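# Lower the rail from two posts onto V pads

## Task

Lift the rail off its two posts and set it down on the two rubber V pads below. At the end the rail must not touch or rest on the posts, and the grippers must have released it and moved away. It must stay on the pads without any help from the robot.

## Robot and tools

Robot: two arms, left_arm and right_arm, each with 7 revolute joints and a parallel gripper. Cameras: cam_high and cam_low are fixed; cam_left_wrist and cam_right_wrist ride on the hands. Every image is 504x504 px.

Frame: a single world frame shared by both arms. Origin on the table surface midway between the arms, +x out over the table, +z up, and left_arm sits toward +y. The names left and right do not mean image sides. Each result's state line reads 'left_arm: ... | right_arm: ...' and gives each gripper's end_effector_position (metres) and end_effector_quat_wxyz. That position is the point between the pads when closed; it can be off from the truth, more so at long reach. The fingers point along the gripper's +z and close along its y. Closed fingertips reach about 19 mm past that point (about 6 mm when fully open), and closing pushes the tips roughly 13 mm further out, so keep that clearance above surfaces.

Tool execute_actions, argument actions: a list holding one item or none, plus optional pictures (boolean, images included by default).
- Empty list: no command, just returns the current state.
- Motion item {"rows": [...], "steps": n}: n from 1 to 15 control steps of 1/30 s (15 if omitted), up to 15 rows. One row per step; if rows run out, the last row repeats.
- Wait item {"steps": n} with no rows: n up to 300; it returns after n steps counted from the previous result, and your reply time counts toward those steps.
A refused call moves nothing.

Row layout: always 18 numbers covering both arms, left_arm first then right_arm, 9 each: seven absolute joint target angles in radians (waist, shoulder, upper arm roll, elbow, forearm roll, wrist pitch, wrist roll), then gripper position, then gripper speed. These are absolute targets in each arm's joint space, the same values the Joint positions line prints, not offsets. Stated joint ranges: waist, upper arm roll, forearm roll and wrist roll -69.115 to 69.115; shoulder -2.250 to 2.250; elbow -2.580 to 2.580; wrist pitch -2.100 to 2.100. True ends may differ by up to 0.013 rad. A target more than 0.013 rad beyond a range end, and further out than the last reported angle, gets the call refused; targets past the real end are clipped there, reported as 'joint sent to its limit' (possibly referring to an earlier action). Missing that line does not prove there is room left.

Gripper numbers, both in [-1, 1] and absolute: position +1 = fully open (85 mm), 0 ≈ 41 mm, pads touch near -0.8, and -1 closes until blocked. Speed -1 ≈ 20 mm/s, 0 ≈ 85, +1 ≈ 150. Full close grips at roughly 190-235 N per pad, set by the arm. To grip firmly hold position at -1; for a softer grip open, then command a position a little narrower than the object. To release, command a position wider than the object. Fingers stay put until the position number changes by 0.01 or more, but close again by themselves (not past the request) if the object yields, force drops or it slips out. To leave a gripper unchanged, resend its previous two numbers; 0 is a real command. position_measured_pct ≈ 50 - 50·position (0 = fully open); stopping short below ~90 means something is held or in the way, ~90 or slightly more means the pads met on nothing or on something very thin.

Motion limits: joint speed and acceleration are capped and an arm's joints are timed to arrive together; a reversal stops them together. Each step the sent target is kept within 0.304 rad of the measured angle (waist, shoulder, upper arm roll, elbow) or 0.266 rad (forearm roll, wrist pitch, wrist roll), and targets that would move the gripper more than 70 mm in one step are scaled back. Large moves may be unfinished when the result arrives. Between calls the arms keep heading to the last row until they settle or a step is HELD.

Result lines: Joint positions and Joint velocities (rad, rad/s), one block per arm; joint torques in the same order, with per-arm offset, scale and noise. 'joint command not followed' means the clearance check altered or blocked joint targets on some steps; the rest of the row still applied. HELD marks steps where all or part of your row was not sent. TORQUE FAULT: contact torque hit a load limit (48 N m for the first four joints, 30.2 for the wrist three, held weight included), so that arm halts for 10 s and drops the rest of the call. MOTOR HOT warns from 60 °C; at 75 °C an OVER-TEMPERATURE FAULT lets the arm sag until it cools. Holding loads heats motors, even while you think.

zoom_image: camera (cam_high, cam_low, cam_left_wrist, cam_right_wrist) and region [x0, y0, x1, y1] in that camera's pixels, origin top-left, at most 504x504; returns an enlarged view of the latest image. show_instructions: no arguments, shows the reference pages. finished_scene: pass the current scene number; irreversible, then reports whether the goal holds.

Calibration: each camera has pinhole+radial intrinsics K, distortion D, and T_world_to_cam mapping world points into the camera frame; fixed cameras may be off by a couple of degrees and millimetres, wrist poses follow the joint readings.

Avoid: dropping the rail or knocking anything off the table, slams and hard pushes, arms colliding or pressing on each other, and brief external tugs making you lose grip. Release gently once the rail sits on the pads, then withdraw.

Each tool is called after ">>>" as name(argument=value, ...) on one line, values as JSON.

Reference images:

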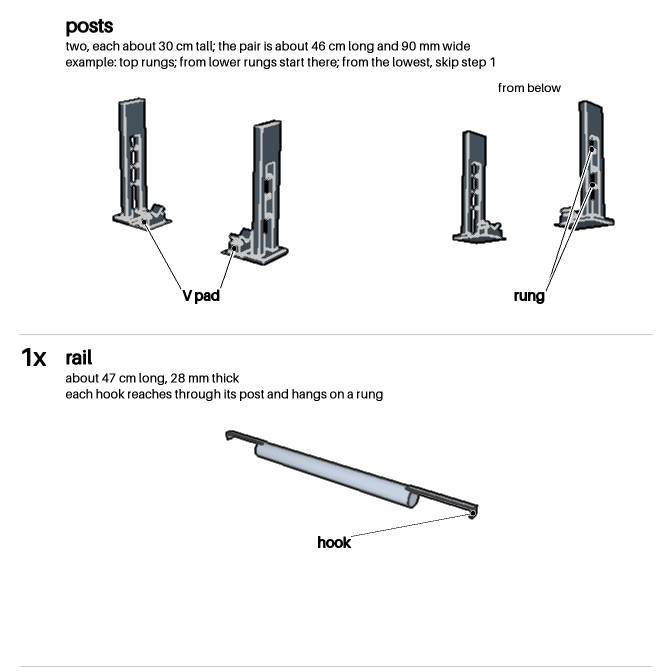

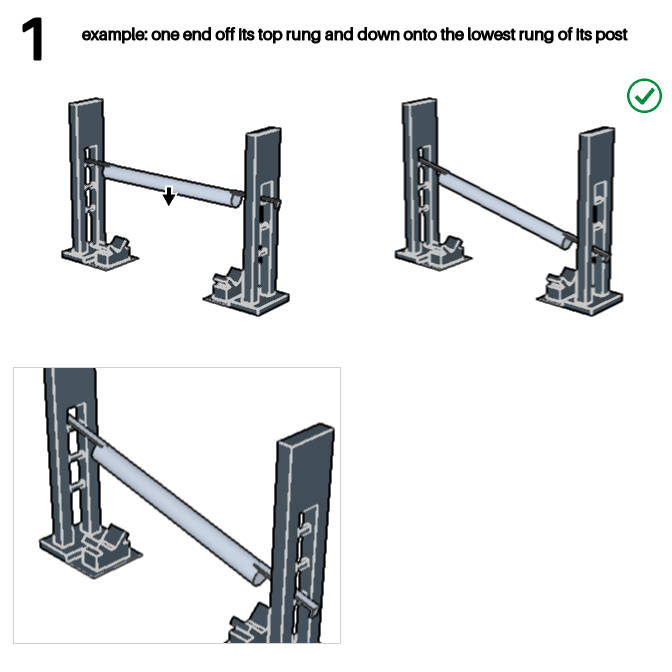

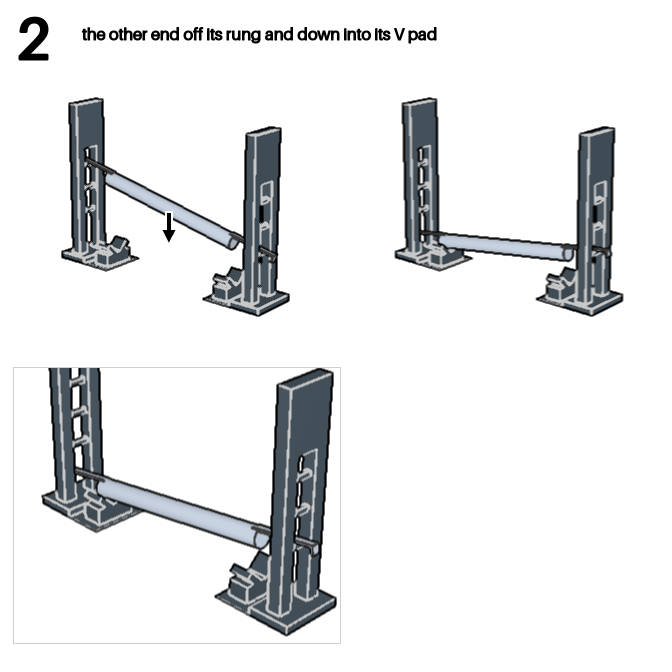

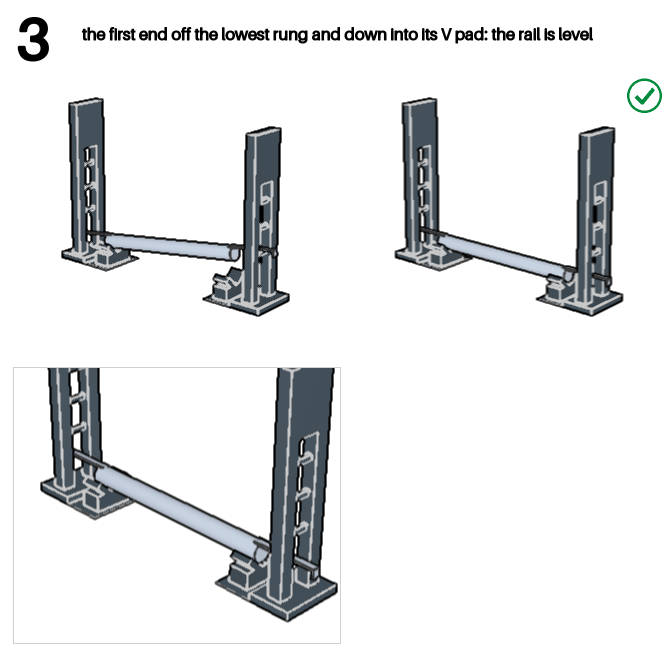

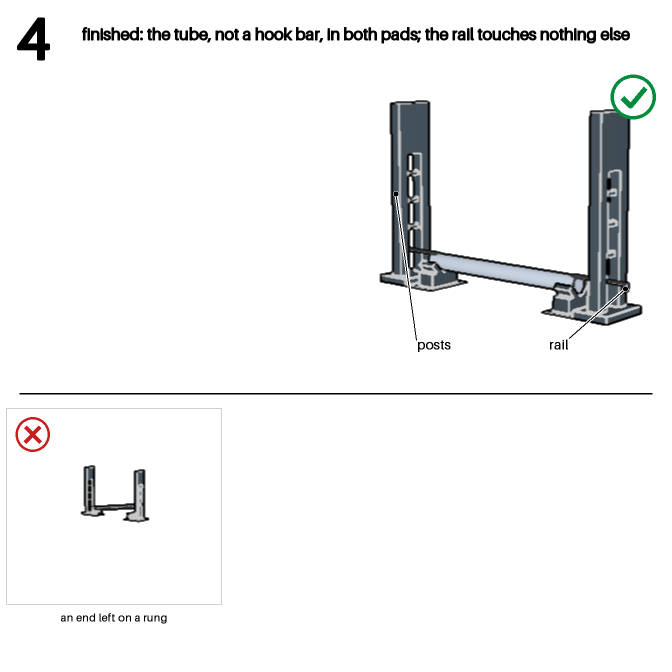

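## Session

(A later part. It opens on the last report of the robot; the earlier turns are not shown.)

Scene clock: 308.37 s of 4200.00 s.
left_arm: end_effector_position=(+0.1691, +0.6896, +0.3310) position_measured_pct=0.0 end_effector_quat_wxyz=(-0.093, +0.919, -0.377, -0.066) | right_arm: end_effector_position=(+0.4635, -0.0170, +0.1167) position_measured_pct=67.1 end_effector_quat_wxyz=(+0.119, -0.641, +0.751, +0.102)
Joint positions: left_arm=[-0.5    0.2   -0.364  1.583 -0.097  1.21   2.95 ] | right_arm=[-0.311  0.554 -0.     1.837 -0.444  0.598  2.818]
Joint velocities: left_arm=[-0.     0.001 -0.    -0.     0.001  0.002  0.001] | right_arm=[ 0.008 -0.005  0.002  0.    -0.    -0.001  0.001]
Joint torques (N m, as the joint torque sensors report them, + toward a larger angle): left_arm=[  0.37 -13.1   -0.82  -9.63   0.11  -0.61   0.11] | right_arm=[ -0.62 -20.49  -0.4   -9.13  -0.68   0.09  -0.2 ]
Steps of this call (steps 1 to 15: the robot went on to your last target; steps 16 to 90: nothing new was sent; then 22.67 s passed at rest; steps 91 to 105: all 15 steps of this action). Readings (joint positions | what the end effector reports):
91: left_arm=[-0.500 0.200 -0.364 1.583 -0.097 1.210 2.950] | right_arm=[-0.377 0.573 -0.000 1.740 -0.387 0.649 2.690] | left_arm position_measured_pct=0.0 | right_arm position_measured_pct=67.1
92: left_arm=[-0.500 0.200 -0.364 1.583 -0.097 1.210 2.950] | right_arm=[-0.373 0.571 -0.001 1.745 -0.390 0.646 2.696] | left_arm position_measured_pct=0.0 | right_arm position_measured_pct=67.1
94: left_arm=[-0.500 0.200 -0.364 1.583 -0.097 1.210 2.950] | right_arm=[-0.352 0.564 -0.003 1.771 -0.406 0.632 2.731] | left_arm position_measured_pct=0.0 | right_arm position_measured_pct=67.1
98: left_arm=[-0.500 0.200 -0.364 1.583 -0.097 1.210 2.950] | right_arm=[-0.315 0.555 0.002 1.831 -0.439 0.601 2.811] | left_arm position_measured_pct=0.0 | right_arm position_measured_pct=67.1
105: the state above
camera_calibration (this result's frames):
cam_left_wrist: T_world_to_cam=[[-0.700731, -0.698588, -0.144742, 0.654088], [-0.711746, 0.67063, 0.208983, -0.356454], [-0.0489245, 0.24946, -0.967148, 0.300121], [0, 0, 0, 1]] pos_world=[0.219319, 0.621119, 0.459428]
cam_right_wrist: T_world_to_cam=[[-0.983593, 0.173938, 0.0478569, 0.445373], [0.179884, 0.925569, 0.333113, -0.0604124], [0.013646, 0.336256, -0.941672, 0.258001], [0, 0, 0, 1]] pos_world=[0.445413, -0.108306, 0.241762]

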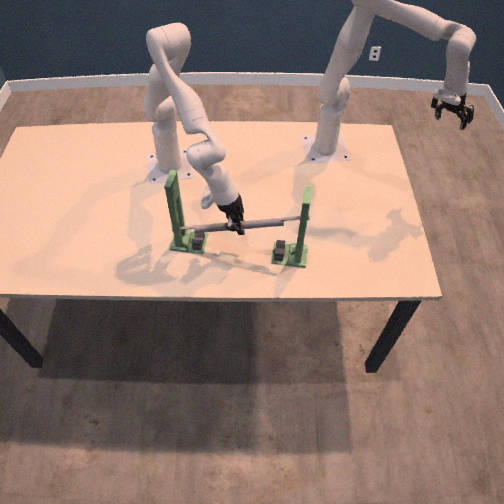

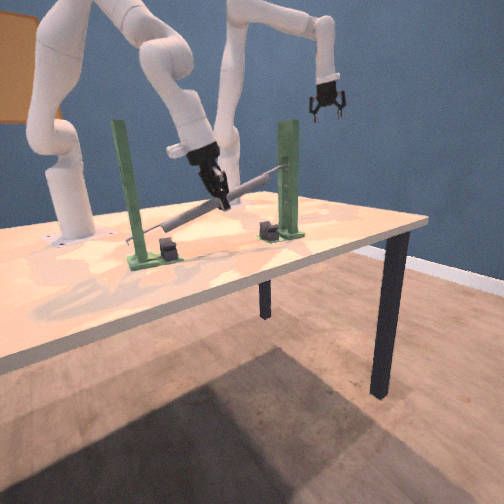

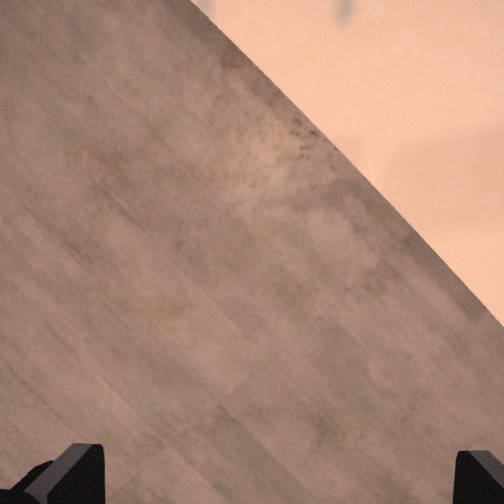

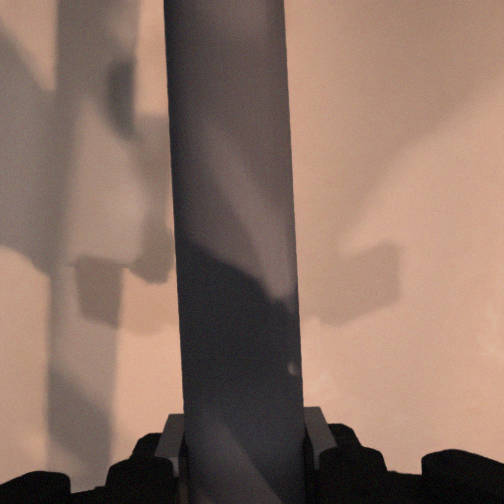

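>>> zoom_image(camera="cam_low", region=[255, 145, 305, 215])

Region (255, 145, 305, 215) of cam_low's 504x504 image, scaled by 7.200, with more detail than that image has; it fills the left 360 columns of this view, and the rest is white.

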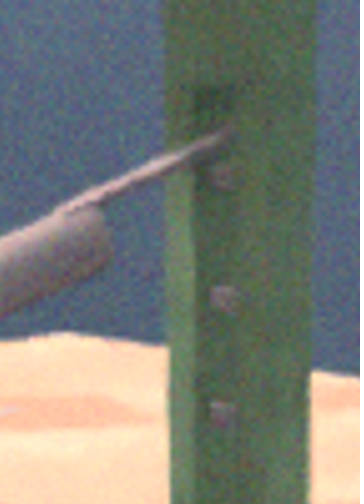

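>>> execute_actions(actions=[{"rows":[[-0.5,0.2,-0.364,1.583,-0.097,1.21,2.95,1,0,-0.3105,0.546,0,1.833,-0.4365,0.6081,2.8096,-1,0],[-0.5,0.2,-0.364,1.583,-0.097,1.21,2.95,1,0,-0.3105,0.546,0,1.833,-0.4365,0.6081,2.8096,-1,0],[-0.5,0.2,-0.364,1.583,-0.097,1.21,2.95,1,0,-0.3105,0.546,0,1.833,-0.4365,0.6081,2.8096,-1,0],[-0.5,0.2,-0.364,1.583,-0.097,1.21,2.95,1,0,-0.3105,0.546,0,1.833,-0.4365,0.6081,2.8096,-1,0],[-0.5,0.2,-0.364,1.583,-0.097,1.21,2.95,1,0,-0.3105,0.546,0,1.833,-0.4365,0.6081,2.8096,-1,0],[-0.5,0.2,-0.364,1.583,-0.097,1.21,2.95,1,0,-0.2582,0.5373,0,1.8946,-0.4804,0.5764,2.9088,-1,0]],"steps":15}], pictures=false)

>>> execute_actions(actions=[{"steps":8}])

>>> zoom_image(camera="cam_high", region=[155, 170, 335, 270])

>>> zoom_image(camera="cam_low", region=[100, 130, 320, 280])

Scene clock: 323.60 s of 4200.00 s.
left_arm: end_effector_position=(+0.1691, +0.6896, +0.3310) position_measured_pct=0.0 end_effector_quat_wxyz=(-0.093, +0.919, -0.377, -0.066) | right_arm: end_effector_position=(+0.4588, -0.0443, +0.1113) position_measured_pct=67.1 end_effector_quat_wxyz=(+0.118, -0.642, +0.751, +0.102)
Joint positions: left_arm=[-0.5    0.2   -0.364  1.583 -0.097  1.21   2.95 ] | right_arm=[-0.26   0.538  0.     1.894 -0.48   0.577  2.908]
Joint velocities: left_arm=[ 0.001 -0.     0.002  0.     0.     0.001 -0.   ] | right_arm=[ 0.015 -0.006 -0.015  0.003 -0.011 -0.008  0.009]
Joint torques (N m, as the joint torque sensors report them, + toward a larger angle): left_arm=[  0.07 -13.28  -1.26  -9.46   0.02  -0.5    0.09] | right_arm=[ -0.22 -20.22  -0.93  -8.86  -0.55  -0.1   -0.25]
Steps of this call (steps 1 to 15: the robot went on to your last target; steps 16 to 90: nothing new was sent; then 11.73 s passed at rest; steps 91 to 105: all 15 steps of this action). Readings (joint positions | what the end effector reports):
91: left_arm=[-0.500 0.200 -0.364 1.583 -0.097 1.210 2.950] | right_arm=[-0.311 0.552 0.000 1.836 -0.443 0.599 2.817] | left_arm position_measured_pct=0.0 | right_arm position_measured_pct=67.1
92: left_arm=[-0.500 0.200 -0.364 1.583 -0.097 1.210 2.950] | right_arm=[-0.311 0.550 0.000 1.835 -0.441 0.603 2.815] | left_arm position_measured_pct=0.0 | right_arm position_measured_pct=67.1
94: left_arm=[-0.500 0.200 -0.364 1.583 -0.097 1.210 2.950] | right_arm=[-0.311 0.547 -0.000 1.834 -0.438 0.606 2.811] | left_arm position_measured_pct=0.0 | right_arm position_measured_pct=67.1
98: left_arm=[-0.500 0.200 -0.364 1.583 -0.097 1.210 2.950] | right_arm=[-0.293 0.542 -0.003 1.849 -0.450 0.598 2.836] | left_arm position_measured_pct=0.0 | right_arm position_measured_pct=67.1
105: the state above

Scene clock: 323.87 s of 4200.00 s.
left_arm: end_effector_position=(+0.1691, +0.6896, +0.3310) position_measured_pct=0.0 end_effector_quat_wxyz=(-0.093, +0.919, -0.377, -0.066) | right_arm: end_effector_position=(+0.4593, -0.0448, +0.1117) position_measured_pct=67.1 end_effector_quat_wxyz=(+0.119, -0.641, +0.751, +0.102)
Joint positions: left_arm=[-0.5    0.2   -0.364  1.583 -0.097  1.21   2.95 ] | right_arm=[-0.258  0.537  0.     1.895 -0.48   0.576  2.909]
Joint velocities: left_arm=[ 0.    -0.     0.002  0.     0.     0.001  0.001] | right_arm=[ 0.001 -0.001  0.    -0.    -0.001  0.001 -0.001]
Joint torques (N m, as the joint torque sensors report them, + toward a larger angle): left_arm=[  0.19 -13.44  -0.97  -9.6    0.28  -0.58   0.08] | right_arm=[ -0.32 -19.81  -0.26  -8.5   -0.63   0.01  -0.11]
Steps of this call (steps 1 to 8: the robot went on to your last target). Readings (joint positions | what the end effector reports):
1: left_arm=[-0.500 0.200 -0.364 1.583 -0.097 1.210 2.950] | right_arm=[-0.260 0.538 0.000 1.895 -0.480 0.577 2.909] | left_arm position_measured_pct=0.0 | right_arm position_measured_pct=67.1
2: left_arm=[-0.500 0.200 -0.364 1.583 -0.097 1.210 2.950] | right_arm=[-0.259 0.538 -0.000 1.895 -0.480 0.577 2.909] | left_arm position_measured_pct=0.0 | right_arm position_measured_pct=67.1
4: left_arm=[-0.500 0.200 -0.364 1.583 -0.097 1.210 2.950] | right_arm=[-0.259 0.538 0.000 1.895 -0.480 0.576 2.909] | left_arm position_measured_pct=0.0 | right_arm position_measured_pct=67.1
8: the state above
camera_calibration (this result's frames):
cam_left_wrist: T_world_to_cam=[[-0.700731, -0.698588, -0.144742, 0.654088], [-0.711746, 0.67063, 0.208983, -0.356455], [-0.0489246, 0.24946, -0.967148, 0.300121], [0, 0, 0, 1]] pos_world=[0.219319, 0.621119, 0.459428]
cam_right_wrist: T_world_to_cam=[[-0.983488, 0.174533, 0.0478505, 0.446293], [0.180435, 0.925272, 0.333639, -0.0325802], [0.0139562, 0.336763, -0.941486, 0.262535], [0, 0, 0, 1]] pos_world=[0.441139, -0.13616, 0.236688]

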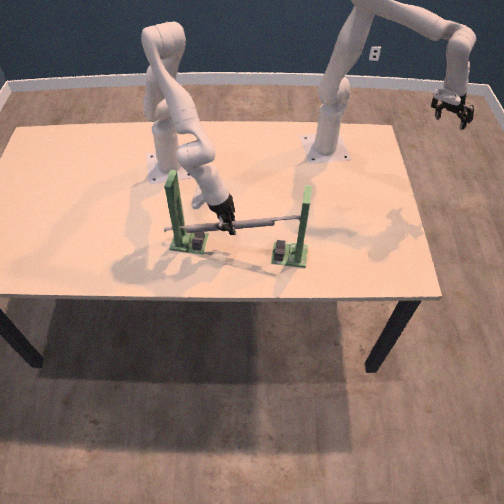

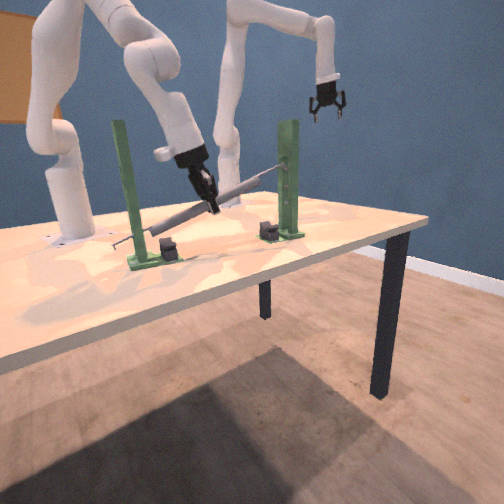

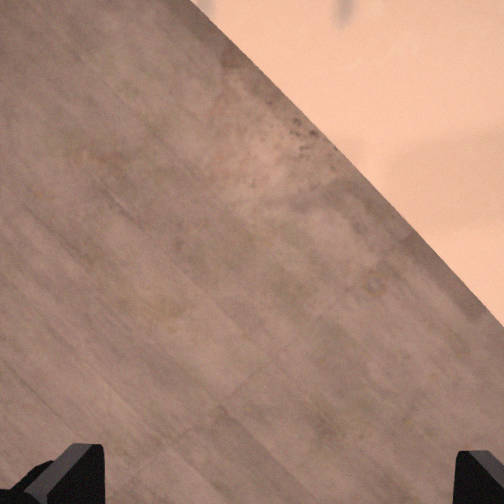

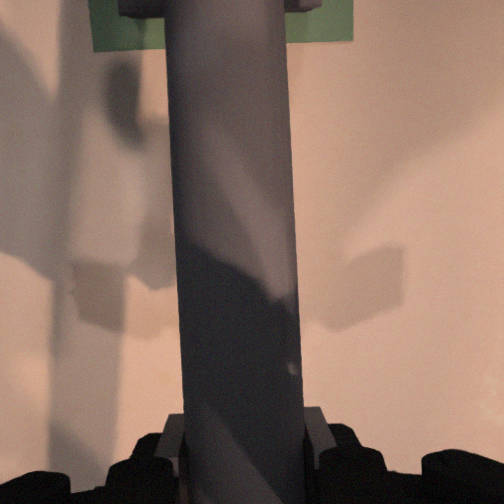

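Region (155, 170, 335, 270) of cam_high's 504x504 image, scaled by 2.800, with more detail than that image has.

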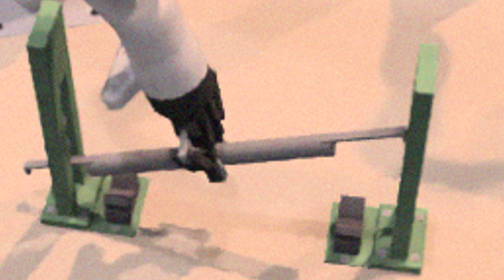

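Region (100, 130, 320, 280) of cam_low's 504x504 image, scaled by 2.291, with more detail than that image has; it fills the top 344 rows of this view, and the rest is white.

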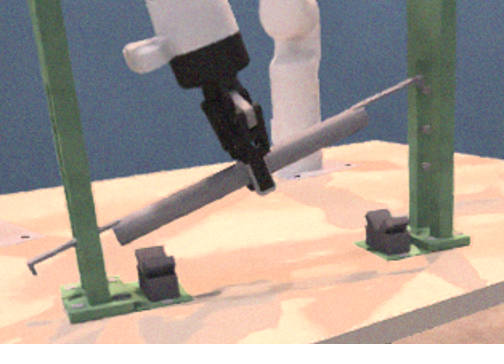

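>>> zoom_image(camera="cam_low", region=[255, 145, 305, 215])

>>> zoom_image(camera="cam_high", region=[160, 185, 230, 255])

Region (255, 145, 305, 215) of cam_low's 504x504 image, scaled by 7.200, with more detail than that image has; it fills the left 360 columns of this view, and the rest is white.

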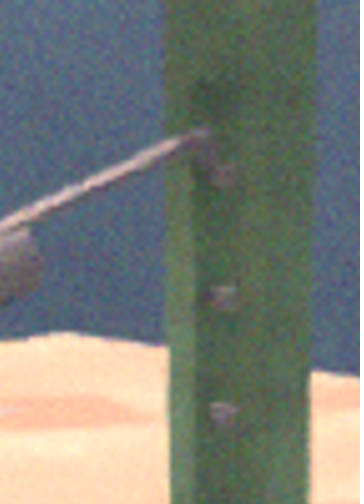

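Region (160, 185, 230, 255) of cam_high's 504x504 image, scaled by 7.200, with more detail than that image has.

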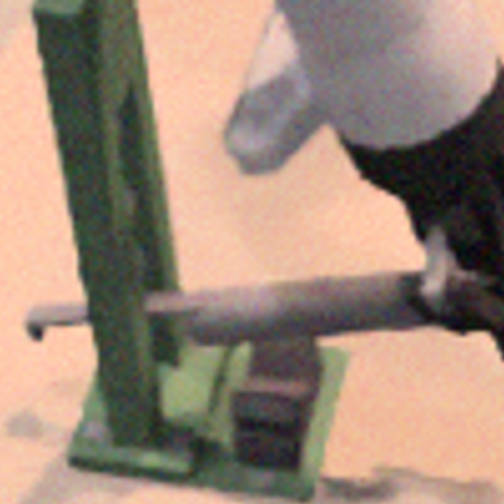

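>>> execute_actions(actions=[{"rows":[[-0.5,0.2,-0.364,1.583,-0.097,1.21,2.95,1,0,-0.2487,0.5353,0,1.905,-0.488,0.571,2.927,-1,0],[-0.5,0.2,-0.364,1.583,-0.097,1.21,2.95,1,0,-0.2487,0.5353,0,1.905,-0.488,0.571,2.927,-1,0],[-0.5,0.2,-0.364,1.583,-0.097,1.21,2.95,1,0,-0.2487,0.5353,0,1.905,-0.488,0.571,2.927,-1,0],[-0.5,0.2,-0.364,1.583,-0.097,1.21,2.95,1,0,-0.2487,0.5353,0,1.905,-0.488,0.571,2.927,-1,0],[-0.5,0.2,-0.364,1.583,-0.097,1.21,2.95,1,0,-0.3059,0.5751,0,1.8543,-0.2927,0.6013,2.7058,-1,0]],"steps":15}], pictures=false)

>>> execute_actions(actions=[{"steps":10}])

>>> zoom_image(camera="cam_high", region=[155, 170, 335, 270])

>>> zoom_image(camera="cam_low", region=[100, 130, 320, 280])

Scene clock: 346.87 s of 4200.00 s.
left_arm: end_effector_position=(+0.1691, +0.6896, +0.3310) position_measured_pct=0.0 end_effector_quat_wxyz=(-0.093, +0.919, -0.377, -0.066) | right_arm: end_effector_position=(+0.4590, -0.0520, +0.0959) position_measured_pct=67.1 end_effector_quat_wxyz=(+0.080, -0.645, +0.757, +0.068)
Joint positions: left_arm=[-0.5    0.2   -0.364  1.583 -0.097  1.21   2.95 ] | right_arm=[-0.303  0.574 -0.     1.855 -0.293  0.601  2.707]
Joint velocities: left_arm=[-0.    -0.    -0.002 -0.     0.001 -0.001 -0.   ] | right_arm=[-0.014  0.007  0.014 -0.016  0.022  0.001 -0.026]
Joint torques (N m, as the joint torque sensors report them, + toward a larger angle): left_arm=[  0.28 -13.3   -1.07  -9.85   0.08  -0.65   0.26] | right_arm=[ -0.88 -19.64  -0.18  -8.05  -0.23  -0.49  -0.5 ]
Steps of this call (steps 1 to 15: the robot went on to your last target; steps 16 to 90: nothing new was sent; then 19.50 s passed at rest; steps 91 to 105: all 15 steps of this action). Readings (joint positions | what the end effector reports):
91: left_arm=[-0.500 0.200 -0.364 1.583 -0.097 1.210 2.950] | right_arm=[-0.257 0.537 -0.000 1.895 -0.481 0.576 2.910] | left_arm position_measured_pct=0.0 | right_arm position_measured_pct=67.1
92: left_arm=[-0.500 0.200 -0.364 1.583 -0.097 1.210 2.950] | right_arm=[-0.253 0.536 -0.001 1.899 -0.484 0.574 2.916] | left_arm position_measured_pct=0.0 | right_arm position_measured_pct=67.1
94: left_arm=[-0.500 0.200 -0.364 1.583 -0.097 1.210 2.950] | right_arm=[-0.250 0.536 0.000 1.903 -0.487 0.572 2.924] | left_arm position_measured_pct=0.0 | right_arm position_measured_pct=67.1
98: left_arm=[-0.500 0.200 -0.364 1.583 -0.097 1.210 2.950] | right_arm=[-0.267 0.547 0.001 1.891 -0.441 0.579 2.872] | left_arm position_measured_pct=0.0 | right_arm position_measured_pct=67.1
105: the state above

Scene clock: 347.20 s of 4200.00 s.
left_arm: end_effector_position=(+0.1691, +0.6896, +0.3310) position_measured_pct=0.0 end_effector_quat_wxyz=(-0.093, +0.919, -0.377, -0.066) | right_arm: end_effector_position=(+0.4586, -0.0509, +0.0954) position_measured_pct=67.1 end_effector_quat_wxyz=(+0.080, -0.646, +0.757, +0.068)
Joint positions: left_arm=[-0.5    0.2   -0.364  1.583 -0.097  1.21   2.95 ] | right_arm=[-0.306  0.575 -0.     1.854 -0.293  0.601  2.706]
Joint velocities: left_arm=[ 0.001 -0.    -0.001  0.    -0.     0.     0.001] | right_arm=[-0.002  0.001 -0.001  0.001 -0.001  0.002 -0.   ]
Joint torques (N m, as the joint torque sensors report them, + toward a larger angle): left_arm=[  0.24 -13.36  -0.99  -9.87   0.15  -0.65   0.21] | right_arm=[ -0.21 -19.87  -0.28  -8.04  -0.23  -0.18  -0.29]
Steps of this call (steps 1 to 10: the robot went on to your last target). Readings (joint positions | what the end effector reports):
1: left_arm=[-0.500 0.200 -0.364 1.583 -0.097 1.210 2.950] | right_arm=[-0.304 0.574 0.000 1.855 -0.293 0.601 2.706] | left_arm position_measured_pct=0.0 | right_arm position_measured_pct=67.1
2: left_arm=[-0.500 0.200 -0.364 1.583 -0.097 1.210 2.950] | right_arm=[-0.304 0.574 0.000 1.855 -0.293 0.601 2.706] | left_arm position_measured_pct=0.0 | right_arm position_measured_pct=67.1
4: left_arm=[-0.500 0.200 -0.364 1.583 -0.097 1.210 2.950] | right_arm=[-0.305 0.575 0.000 1.854 -0.293 0.601 2.706] | left_arm position_measured_pct=0.0 | right_arm position_measured_pct=67.1
8: left_arm=[-0.500 0.200 -0.364 1.583 -0.097 1.210 2.950] | right_arm=[-0.306 0.575 -0.000 1.854 -0.293 0.601 2.706] | left_arm position_measured_pct=0.0 | right_arm position_measured_pct=67.1
10: the state above
camera_calibration (this result's frames):
cam_left_wrist: T_world_to_cam=[[-0.700731, -0.698588, -0.144742, 0.654088], [-0.711746, 0.67063, 0.208983, -0.356454], [-0.0489245, 0.24946, -0.967148, 0.300121], [0, 0, 0, 1]] pos_world=[0.219319, 0.621119, 0.459428]
cam_right_wrist: T_world_to_cam=[[-0.982655, 0.179809, 0.0453694, 0.447517], [0.185439, 0.954605, 0.233112, -0.012549], [-0.00139416, 0.237482, -0.971391, 0.25415], [0, 0, 0, 1]] pos_world=[0.442436, -0.128844, 0.2295]

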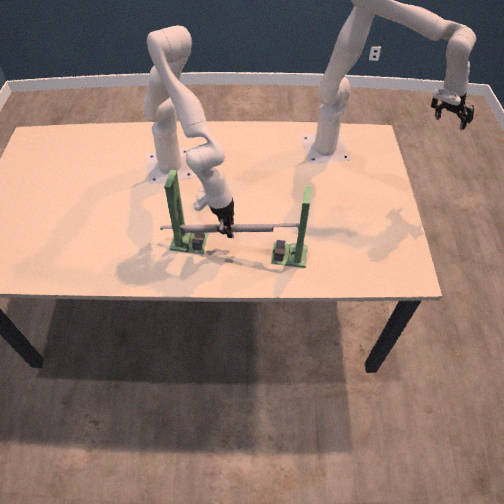

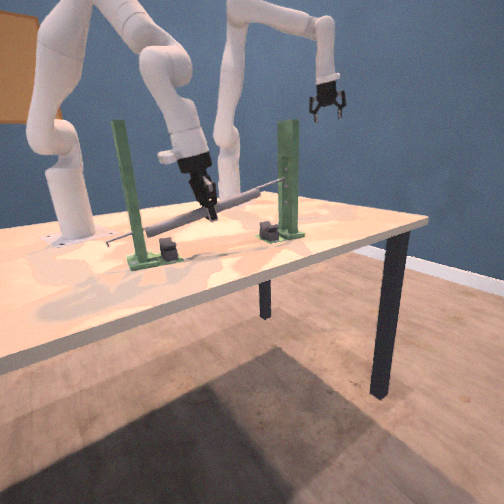

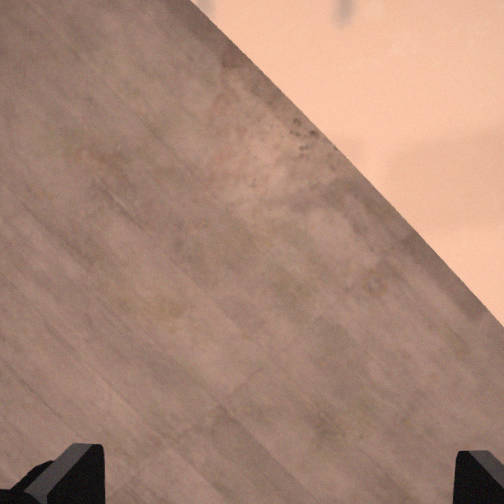

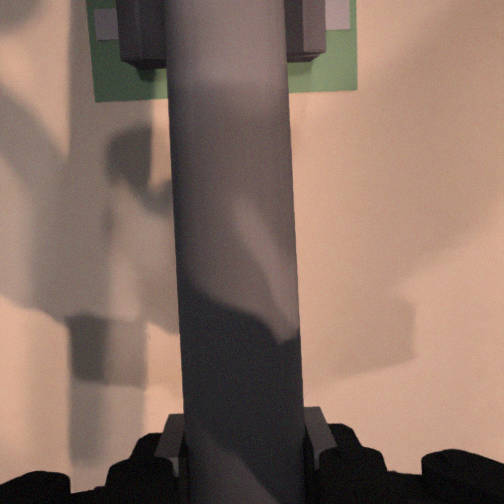

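Region (155, 170, 335, 270) of cam_high's 504x504 image, scaled by 2.800, with more detail than that image has.

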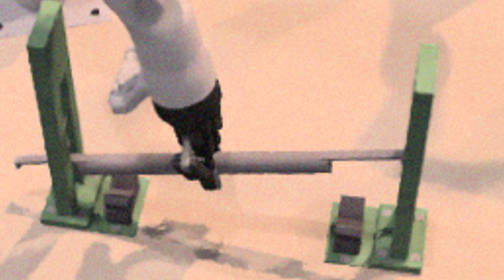

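Region (100, 130, 320, 280) of cam_low's 504x504 image, scaled by 2.291, with more detail than that image has; it fills the top 344 rows of this view, and the rest is white.

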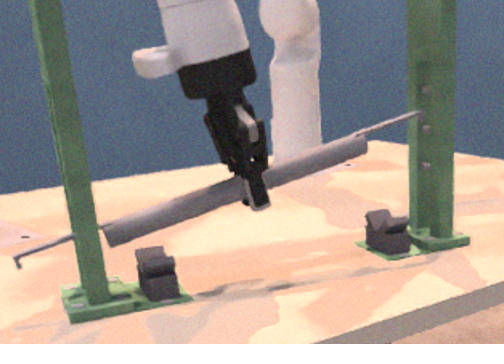

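>>> zoom_image(camera="cam_high", region=[160, 195, 220, 255])

>>> zoom_image(camera="cam_low", region=[255, 155, 305, 225])

Region (160, 195, 220, 255) of cam_high's 504x504 image, scaled by 8.400, with more detail than that image has.

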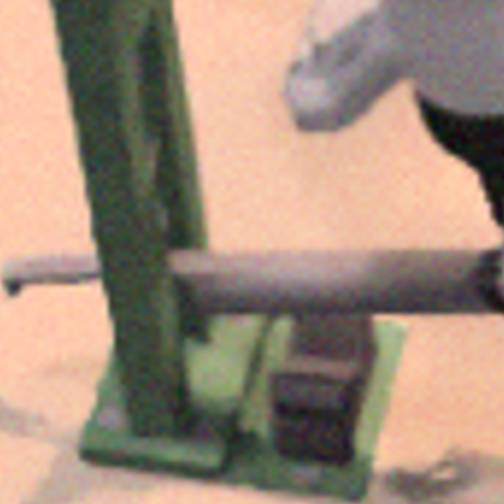

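Region (255, 155, 305, 225) of cam_low's 504x504 image, scaled by 7.200, with more detail than that image has; it fills the left 360 columns of this view, and the rest is white.

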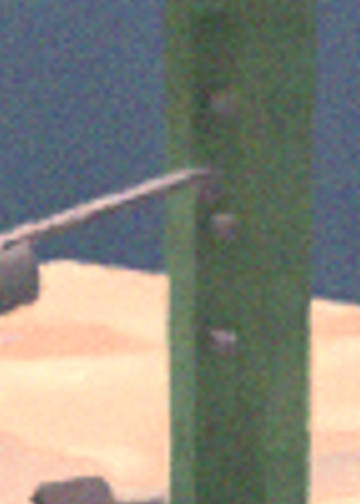

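>>> zoom_image(camera="cam_low", region=[100, 205, 190, 275])

Region (100, 205, 190, 275) of cam_low's 504x504 image, scaled by 5.600, with more detail than that image has.

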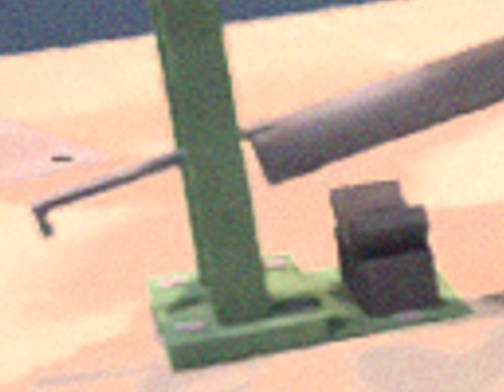

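>>> execute_actions(actions=[{"rows":[[-0.5,0.2,-0.364,1.583,-0.097,1.21,2.95,1,0,-0.3585,0.6255,0,1.8015,-0.1303,0.6494,2.5217,-1,0]],"steps":15}], pictures=false)

>>> execute_actions(actions=[{"rows":[[-0.5,0.2,-0.364,1.583,-0.097,1.21,2.95,1,0,-0.4085,0.683,0,1.74,0,0.7186,2.3705,-1,0]],"steps":15}], pictures=false)

>>> execute_actions(actions=[{"steps":6}])

>>> zoom_image(camera="cam_high", region=[155, 170, 335, 270])

>>> zoom_image(camera="cam_low", region=[100, 130, 320, 280])

Scene clock: 372.67 s of 4200.00 s.
left_arm: end_effector_position=(+0.1691, +0.6896, +0.3310) position_measured_pct=0.0 end_effector_quat_wxyz=(-0.093, +0.919, -0.377, -0.066) | right_arm: end_effector_position=(+0.4584, -0.0529, +0.0791) position_measured_pct=67.1 end_effector_quat_wxyz=(+0.040, -0.648, +0.760, +0.034)
Joint positions: left_arm=[-0.5    0.2   -0.364  1.583 -0.097  1.21   2.95 ] | right_arm=[-0.358  0.625 -0.     1.802 -0.13   0.649  2.522]
Joint velocities: left_arm=[ 0.    -0.     0.     0.    -0.     0.002 -0.   ] | right_arm=[-0.007  0.004 -0.    -0.001 -0.     0.002 -0.002]
Joint torques (N m, as the joint torque sensors report them, + toward a larger angle): left_arm=[  0.14 -13.29  -1.04  -9.82   0.1   -0.49   0.17] | right_arm=[ -0.14 -20.77   0.    -8.16   0.2    0.12  -0.24]
Steps of this call (steps 1 to 15: the robot went on to your last target; steps 16 to 90: nothing new was sent; then 21.97 s passed at rest; steps 91 to 105: all 15 steps of this action). Readings (joint positions | what the end effector reports):
91: left_arm=[-0.500 0.200 -0.364 1.583 -0.097 1.210 2.950] | right_arm=[-0.307 0.576 0.000 1.854 -0.291 0.602 2.704] | left_arm position_measured_pct=0.0 | right_arm position_measured_pct=67.1
92: left_arm=[-0.500 0.200 -0.364 1.583 -0.097 1.210 2.950] | right_arm=[-0.311 0.579 0.001 1.850 -0.283 0.604 2.695] | left_arm position_measured_pct=0.0 | right_arm position_measured_pct=67.1
94: left_arm=[-0.500 0.200 -0.364 1.583 -0.097 1.210 2.950] | right_arm=[-0.327 0.595 0.001 1.835 -0.239 0.618 2.644] | left_arm position_measured_pct=0.0 | right_arm position_measured_pct=67.1
98: left_arm=[-0.500 0.200 -0.364 1.583 -0.097 1.210 2.950] | right_arm=[-0.355 0.622 -0.001 1.805 -0.139 0.647 2.531] | left_arm position_measured_pct=0.0 | right_arm position_measured_pct=67.1
105: the state above

Scene clock: 373.17 s of 4200.00 s.
left_arm: end_effector_position=(+0.1691, +0.6896, +0.3310) position_measured_pct=0.0 end_effector_quat_wxyz=(-0.093, +0.919, -0.377, -0.066) | right_arm: end_effector_position=(+0.4583, -0.0539, +0.0635) position_measured_pct=67.1 end_effector_quat_wxyz=(+0.000, -0.649, +0.761, +0.000)
Joint positions: left_arm=[-0.5    0.2   -0.364  1.583 -0.097  1.21   2.95 ] | right_arm=[-0.408  0.682 -0.     1.74  -0.     0.719  2.371]
Joint velocities: left_arm=[-0.001  0.    -0.001  0.    -0.     0.002 -0.   ] | right_arm=[-0.006  0.006 -0.001  0.001  0.001  0.001  0.   ]
Joint torques (N m, as the joint torque sensors report them, + toward a larger angle): left_arm=[  0.36 -13.45  -0.92  -9.82   0.07  -0.64   0.11] | right_arm=[ -0.26 -21.67   0.53  -7.91   0.36   0.33  -0.26]
Steps of this call (steps 1 to 15: all 15 steps of this action). Readings (joint positions | what the end effector reports):
1: left_arm=[-0.500 0.200 -0.364 1.583 -0.097 1.210 2.950] | right_arm=[-0.359 0.626 0.000 1.801 -0.129 0.650 2.520] | left_arm position_measured_pct=0.0 | right_arm position_measured_pct=67.1
2: left_arm=[-0.500 0.200 -0.364 1.583 -0.097 1.210 2.950] | right_arm=[-0.364 0.631 0.001 1.796 -0.121 0.655 2.511] | left_arm position_measured_pct=0.0 | right_arm position_measured_pct=67.1
4: left_arm=[-0.500 0.200 -0.364 1.583 -0.097 1.210 2.950] | right_arm=[-0.383 0.652 0.001 1.774 -0.078 0.678 2.460] | left_arm position_measured_pct=0.0 | right_arm position_measured_pct=67.1
8: left_arm=[-0.500 0.200 -0.364 1.583 -0.097 1.210 2.950] | right_arm=[-0.405 0.680 -0.001 1.743 -0.003 0.716 2.375] | left_arm position_measured_pct=0.0 | right_arm position_measured_pct=67.1
15: the state above

Scene clock: 373.37 s of 4200.00 s.
left_arm: end_effector_position=(+0.1691, +0.6896, +0.3310) position_measured_pct=0.0 end_effector_quat_wxyz=(-0.093, +0.919, -0.377, -0.066) | right_arm: end_effector_position=(+0.4581, -0.0538, +0.0633) position_measured_pct=67.1 end_effector_quat_wxyz=(+0.000, -0.649, +0.761, +0.000)
Joint positions: left_arm=[-0.5    0.2   -0.364  1.583 -0.097  1.21   2.95 ] | right_arm=[-0.408  0.683 -0.     1.74  -0.     0.719  2.371]
Joint velocities: left_arm=[-0.     0.     0.002 -0.     0.001  0.001  0.   ] | right_arm=[-0.001  0.001  0.     0.    -0.001 -0.    -0.   ]
Joint torques (N m, as the joint torque sensors report them, + toward a larger angle): left_arm=[  0.41 -13.05  -0.95  -9.69   0.08  -0.58   0.11] | right_arm=[ -0.41 -21.71   0.03  -8.03   0.44   0.45  -0.37]
Steps of this call (steps 1 to 6: the robot went on to your last target). Readings (joint positions | what the end effector reports):
1: left_arm=[-0.500 0.200 -0.364 1.583 -0.097 1.210 2.950] | right_arm=[-0.408 0.683 -0.000 1.740 -0.000 0.719 2.371] | left_arm position_measured_pct=0.0 | right_arm position_measured_pct=67.1
2: left_arm=[-0.500 0.200 -0.364 1.583 -0.097 1.210 2.950] | right_arm=[-0.408 0.683 -0.000 1.740 -0.000 0.719 2.371] | left_arm position_measured_pct=0.0 | right_arm position_measured_pct=67.1
4: left_arm=[-0.500 0.200 -0.364 1.583 -0.097 1.210 2.950] | right_arm=[-0.408 0.683 -0.000 1.740 -0.000 0.719 2.371] | left_arm position_measured_pct=0.0 | right_arm position_measured_pct=67.1
6: the state above
camera_calibration (this result's frames):
cam_left_wrist: T_world_to_cam=[[-0.700731, -0.698588, -0.144742, 0.654088], [-0.711746, 0.67063, 0.208983, -0.356454], [-0.0489245, 0.24946, -0.967148, 0.300121], [0, 0, 0, 1]] pos_world=[0.219319, 0.621119, 0.459428]
cam_right_wrist: T_world_to_cam=[[-0.981274, 0.188505, 0.03958, 0.449264], [0.189596, 0.981521, 0.0258781, 0.0104084], [-0.0339705, 0.0328977, -0.998881, 0.229283], [0, 0, 0, 1]] pos_world=[0.446667, -0.102447, 0.210975]

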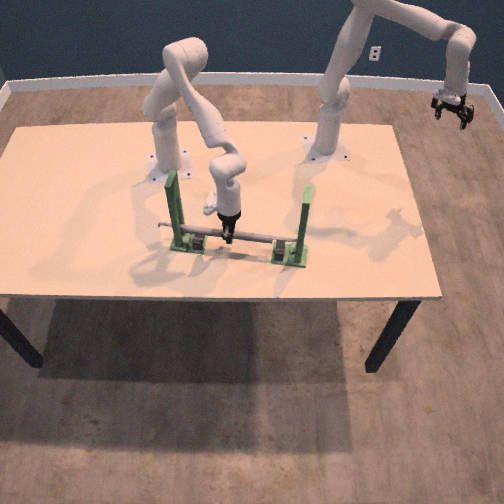

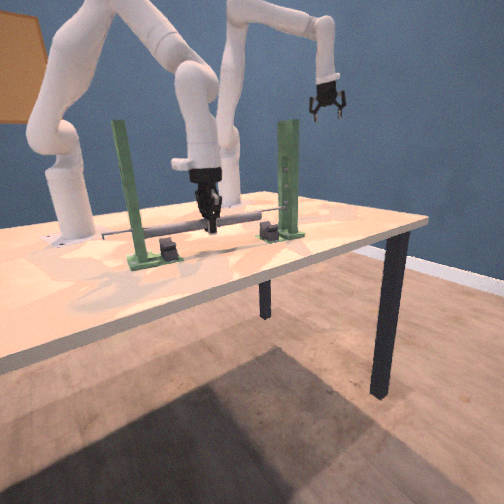

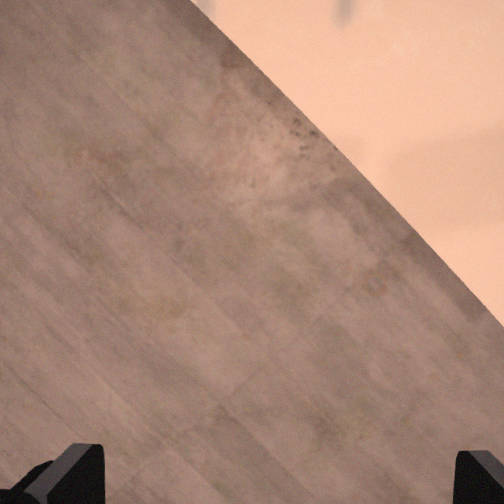

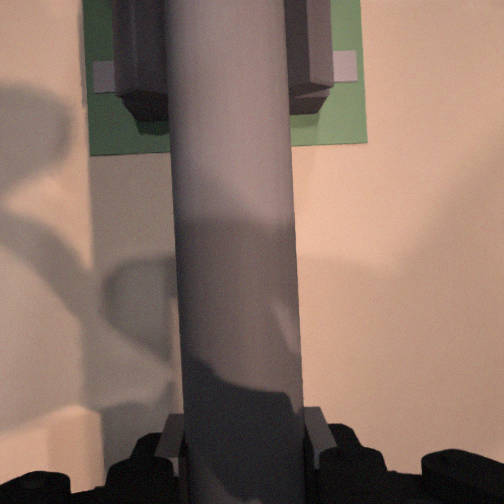

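Region (155, 170, 335, 270) of cam_high's 504x504 image, scaled by 2.800, with more detail than that image has.

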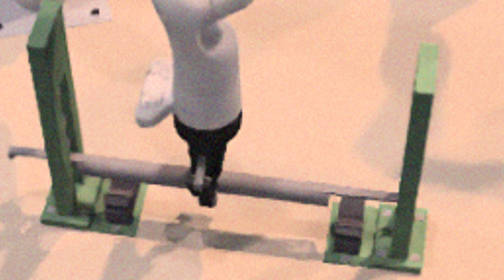

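Region (100, 130, 320, 280) of cam_low's 504x504 image, scaled by 2.291, with more detail than that image has; it fills the top 344 rows of this view, and the rest is white.

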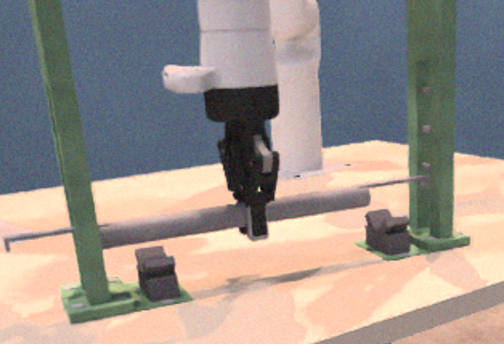

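>>> execute_actions(actions=[{"rows":[[-0.5,0.2,-0.364,1.583,-0.097,1.21,2.95,1,0,-0.4618,0.7241,0,1.6467,0,0.7708,2.3172,-1,0]],"steps":15}])

>>> zoom_image(camera="cam_high", region=[155, 170, 335, 270])

>>> zoom_image(camera="cam_low", region=[100, 170, 320, 280])

Scene clock: 381.50 s of 4200.00 s.
left_arm: end_effector_position=(+0.1691, +0.6896, +0.3310) position_measured_pct=0.0 end_effector_quat_wxyz=(-0.093, +0.919, -0.377, -0.066) | right_arm: end_effector_position=(+0.4642, -0.0174, +0.0635) position_measured_pct=67.1 end_effector_quat_wxyz=(+0.000, -0.649, +0.761, -0.000)
Joint positions: left_arm=[-0.5    0.2   -0.364  1.583 -0.097  1.21   2.95 ] | right_arm=[-0.461  0.723  0.     1.647  0.     0.771  2.317]
Joint velocities: left_arm=[ 0.    -0.    -0.    -0.     0.001 -0.001  0.   ] | right_arm=[-0.005  0.006 -0.004  0.    -0.001 -0.003 -0.001]
Joint torques (N m, as the joint torque sensors report them, + toward a larger angle): left_arm=[  0.26 -13.44  -1.18  -9.54   0.03  -0.66   0.16] | right_arm=[ -0.09 -22.89   0.46  -7.84  -0.1    0.36  -0.46]
Steps of this call (steps 1 to 15: the robot went on to your last target; steps 16 to 90: nothing new was sent; then 4.63 s passed at rest; steps 91 to 105: all 15 steps of this action). Readings (joint positions | what the end effector reports):
91: left_arm=[-0.500 0.200 -0.364 1.583 -0.097 1.210 2.950] | right_arm=[-0.409 0.684 0.000 1.739 0.000 0.719 2.370] | left_arm position_measured_pct=0.0 | right_arm position_measured_pct=67.1
92: left_arm=[-0.500 0.200 -0.364 1.583 -0.097 1.210 2.950] | right_arm=[-0.413 0.687 0.001 1.734 0.001 0.723 2.367] | left_arm position_measured_pct=0.0 | right_arm position_measured_pct=67.1
94: left_arm=[-0.500 0.200 -0.364 1.583 -0.097 1.210 2.950] | right_arm=[-0.430 0.700 0.003 1.707 0.001 0.738 2.352] | left_arm position_measured_pct=0.0 | right_arm position_measured_pct=67.1
98: left_arm=[-0.500 0.200 -0.364 1.583 -0.097 1.210 2.950] | right_arm=[-0.458 0.721 -0.002 1.652 -0.001 0.767 2.320] | left_arm position_measured_pct=0.0 | right_arm position_measured_pct=67.1
105: the state above
camera_calibration (this result's frames):
cam_left_wrist: T_world_to_cam=[[-0.700731, -0.698588, -0.144742, 0.654088], [-0.711746, 0.67063, 0.208983, -0.356455], [-0.0489246, 0.24946, -0.967148, 0.300121], [0, 0, 0, 1]] pos_world=[0.219319, 0.621119, 0.459428]
cam_right_wrist: T_world_to_cam=[[-0.9812, 0.188965, 0.0392312, 0.448368], [0.190055, 0.981424, 0.026199, -0.026752], [-0.0335517, 0.0331625, -0.998887, 0.228288], [0, 0, 0, 1]] pos_world=[0.452682, -0.0660412, 0.211145]

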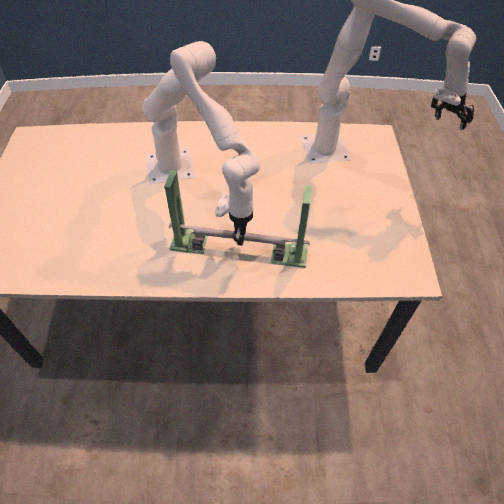

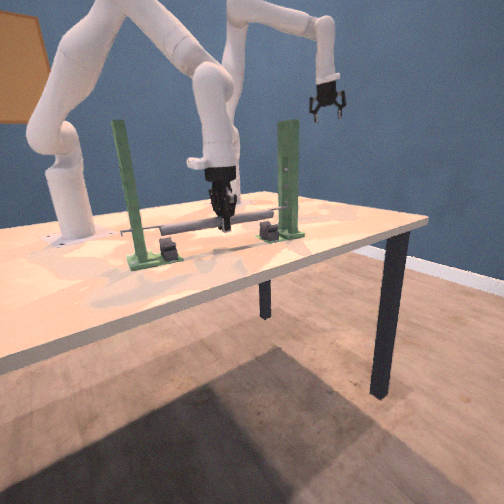

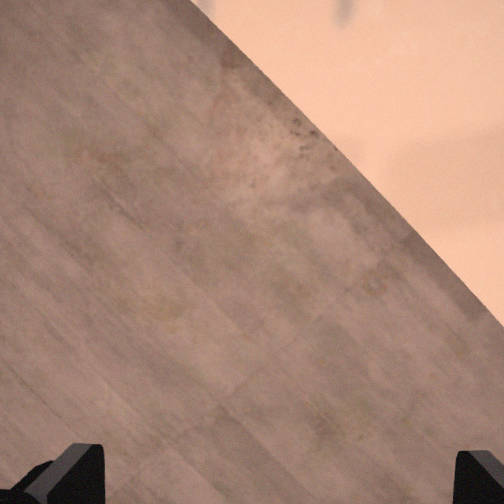

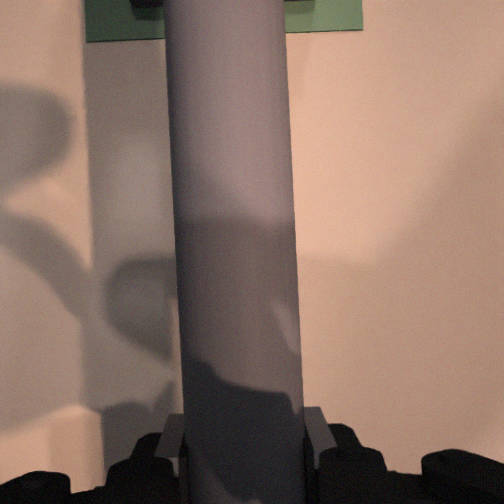

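Region (155, 170, 335, 270) of cam_high's 504x504 image, scaled by 2.800, with more detail than that image has.

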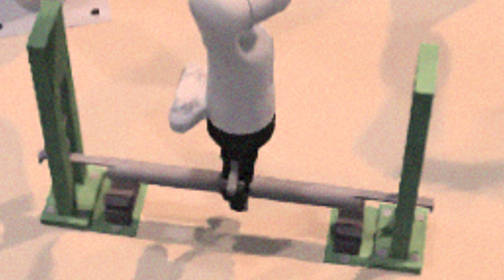

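Region (100, 170, 320, 280) of cam_low's 504x504 image, scaled by 2.291, with more detail than that image has.

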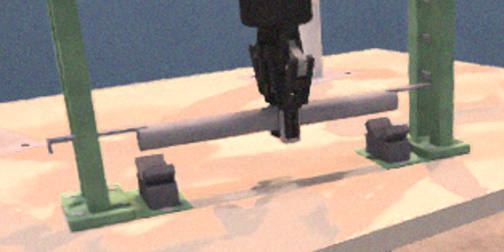

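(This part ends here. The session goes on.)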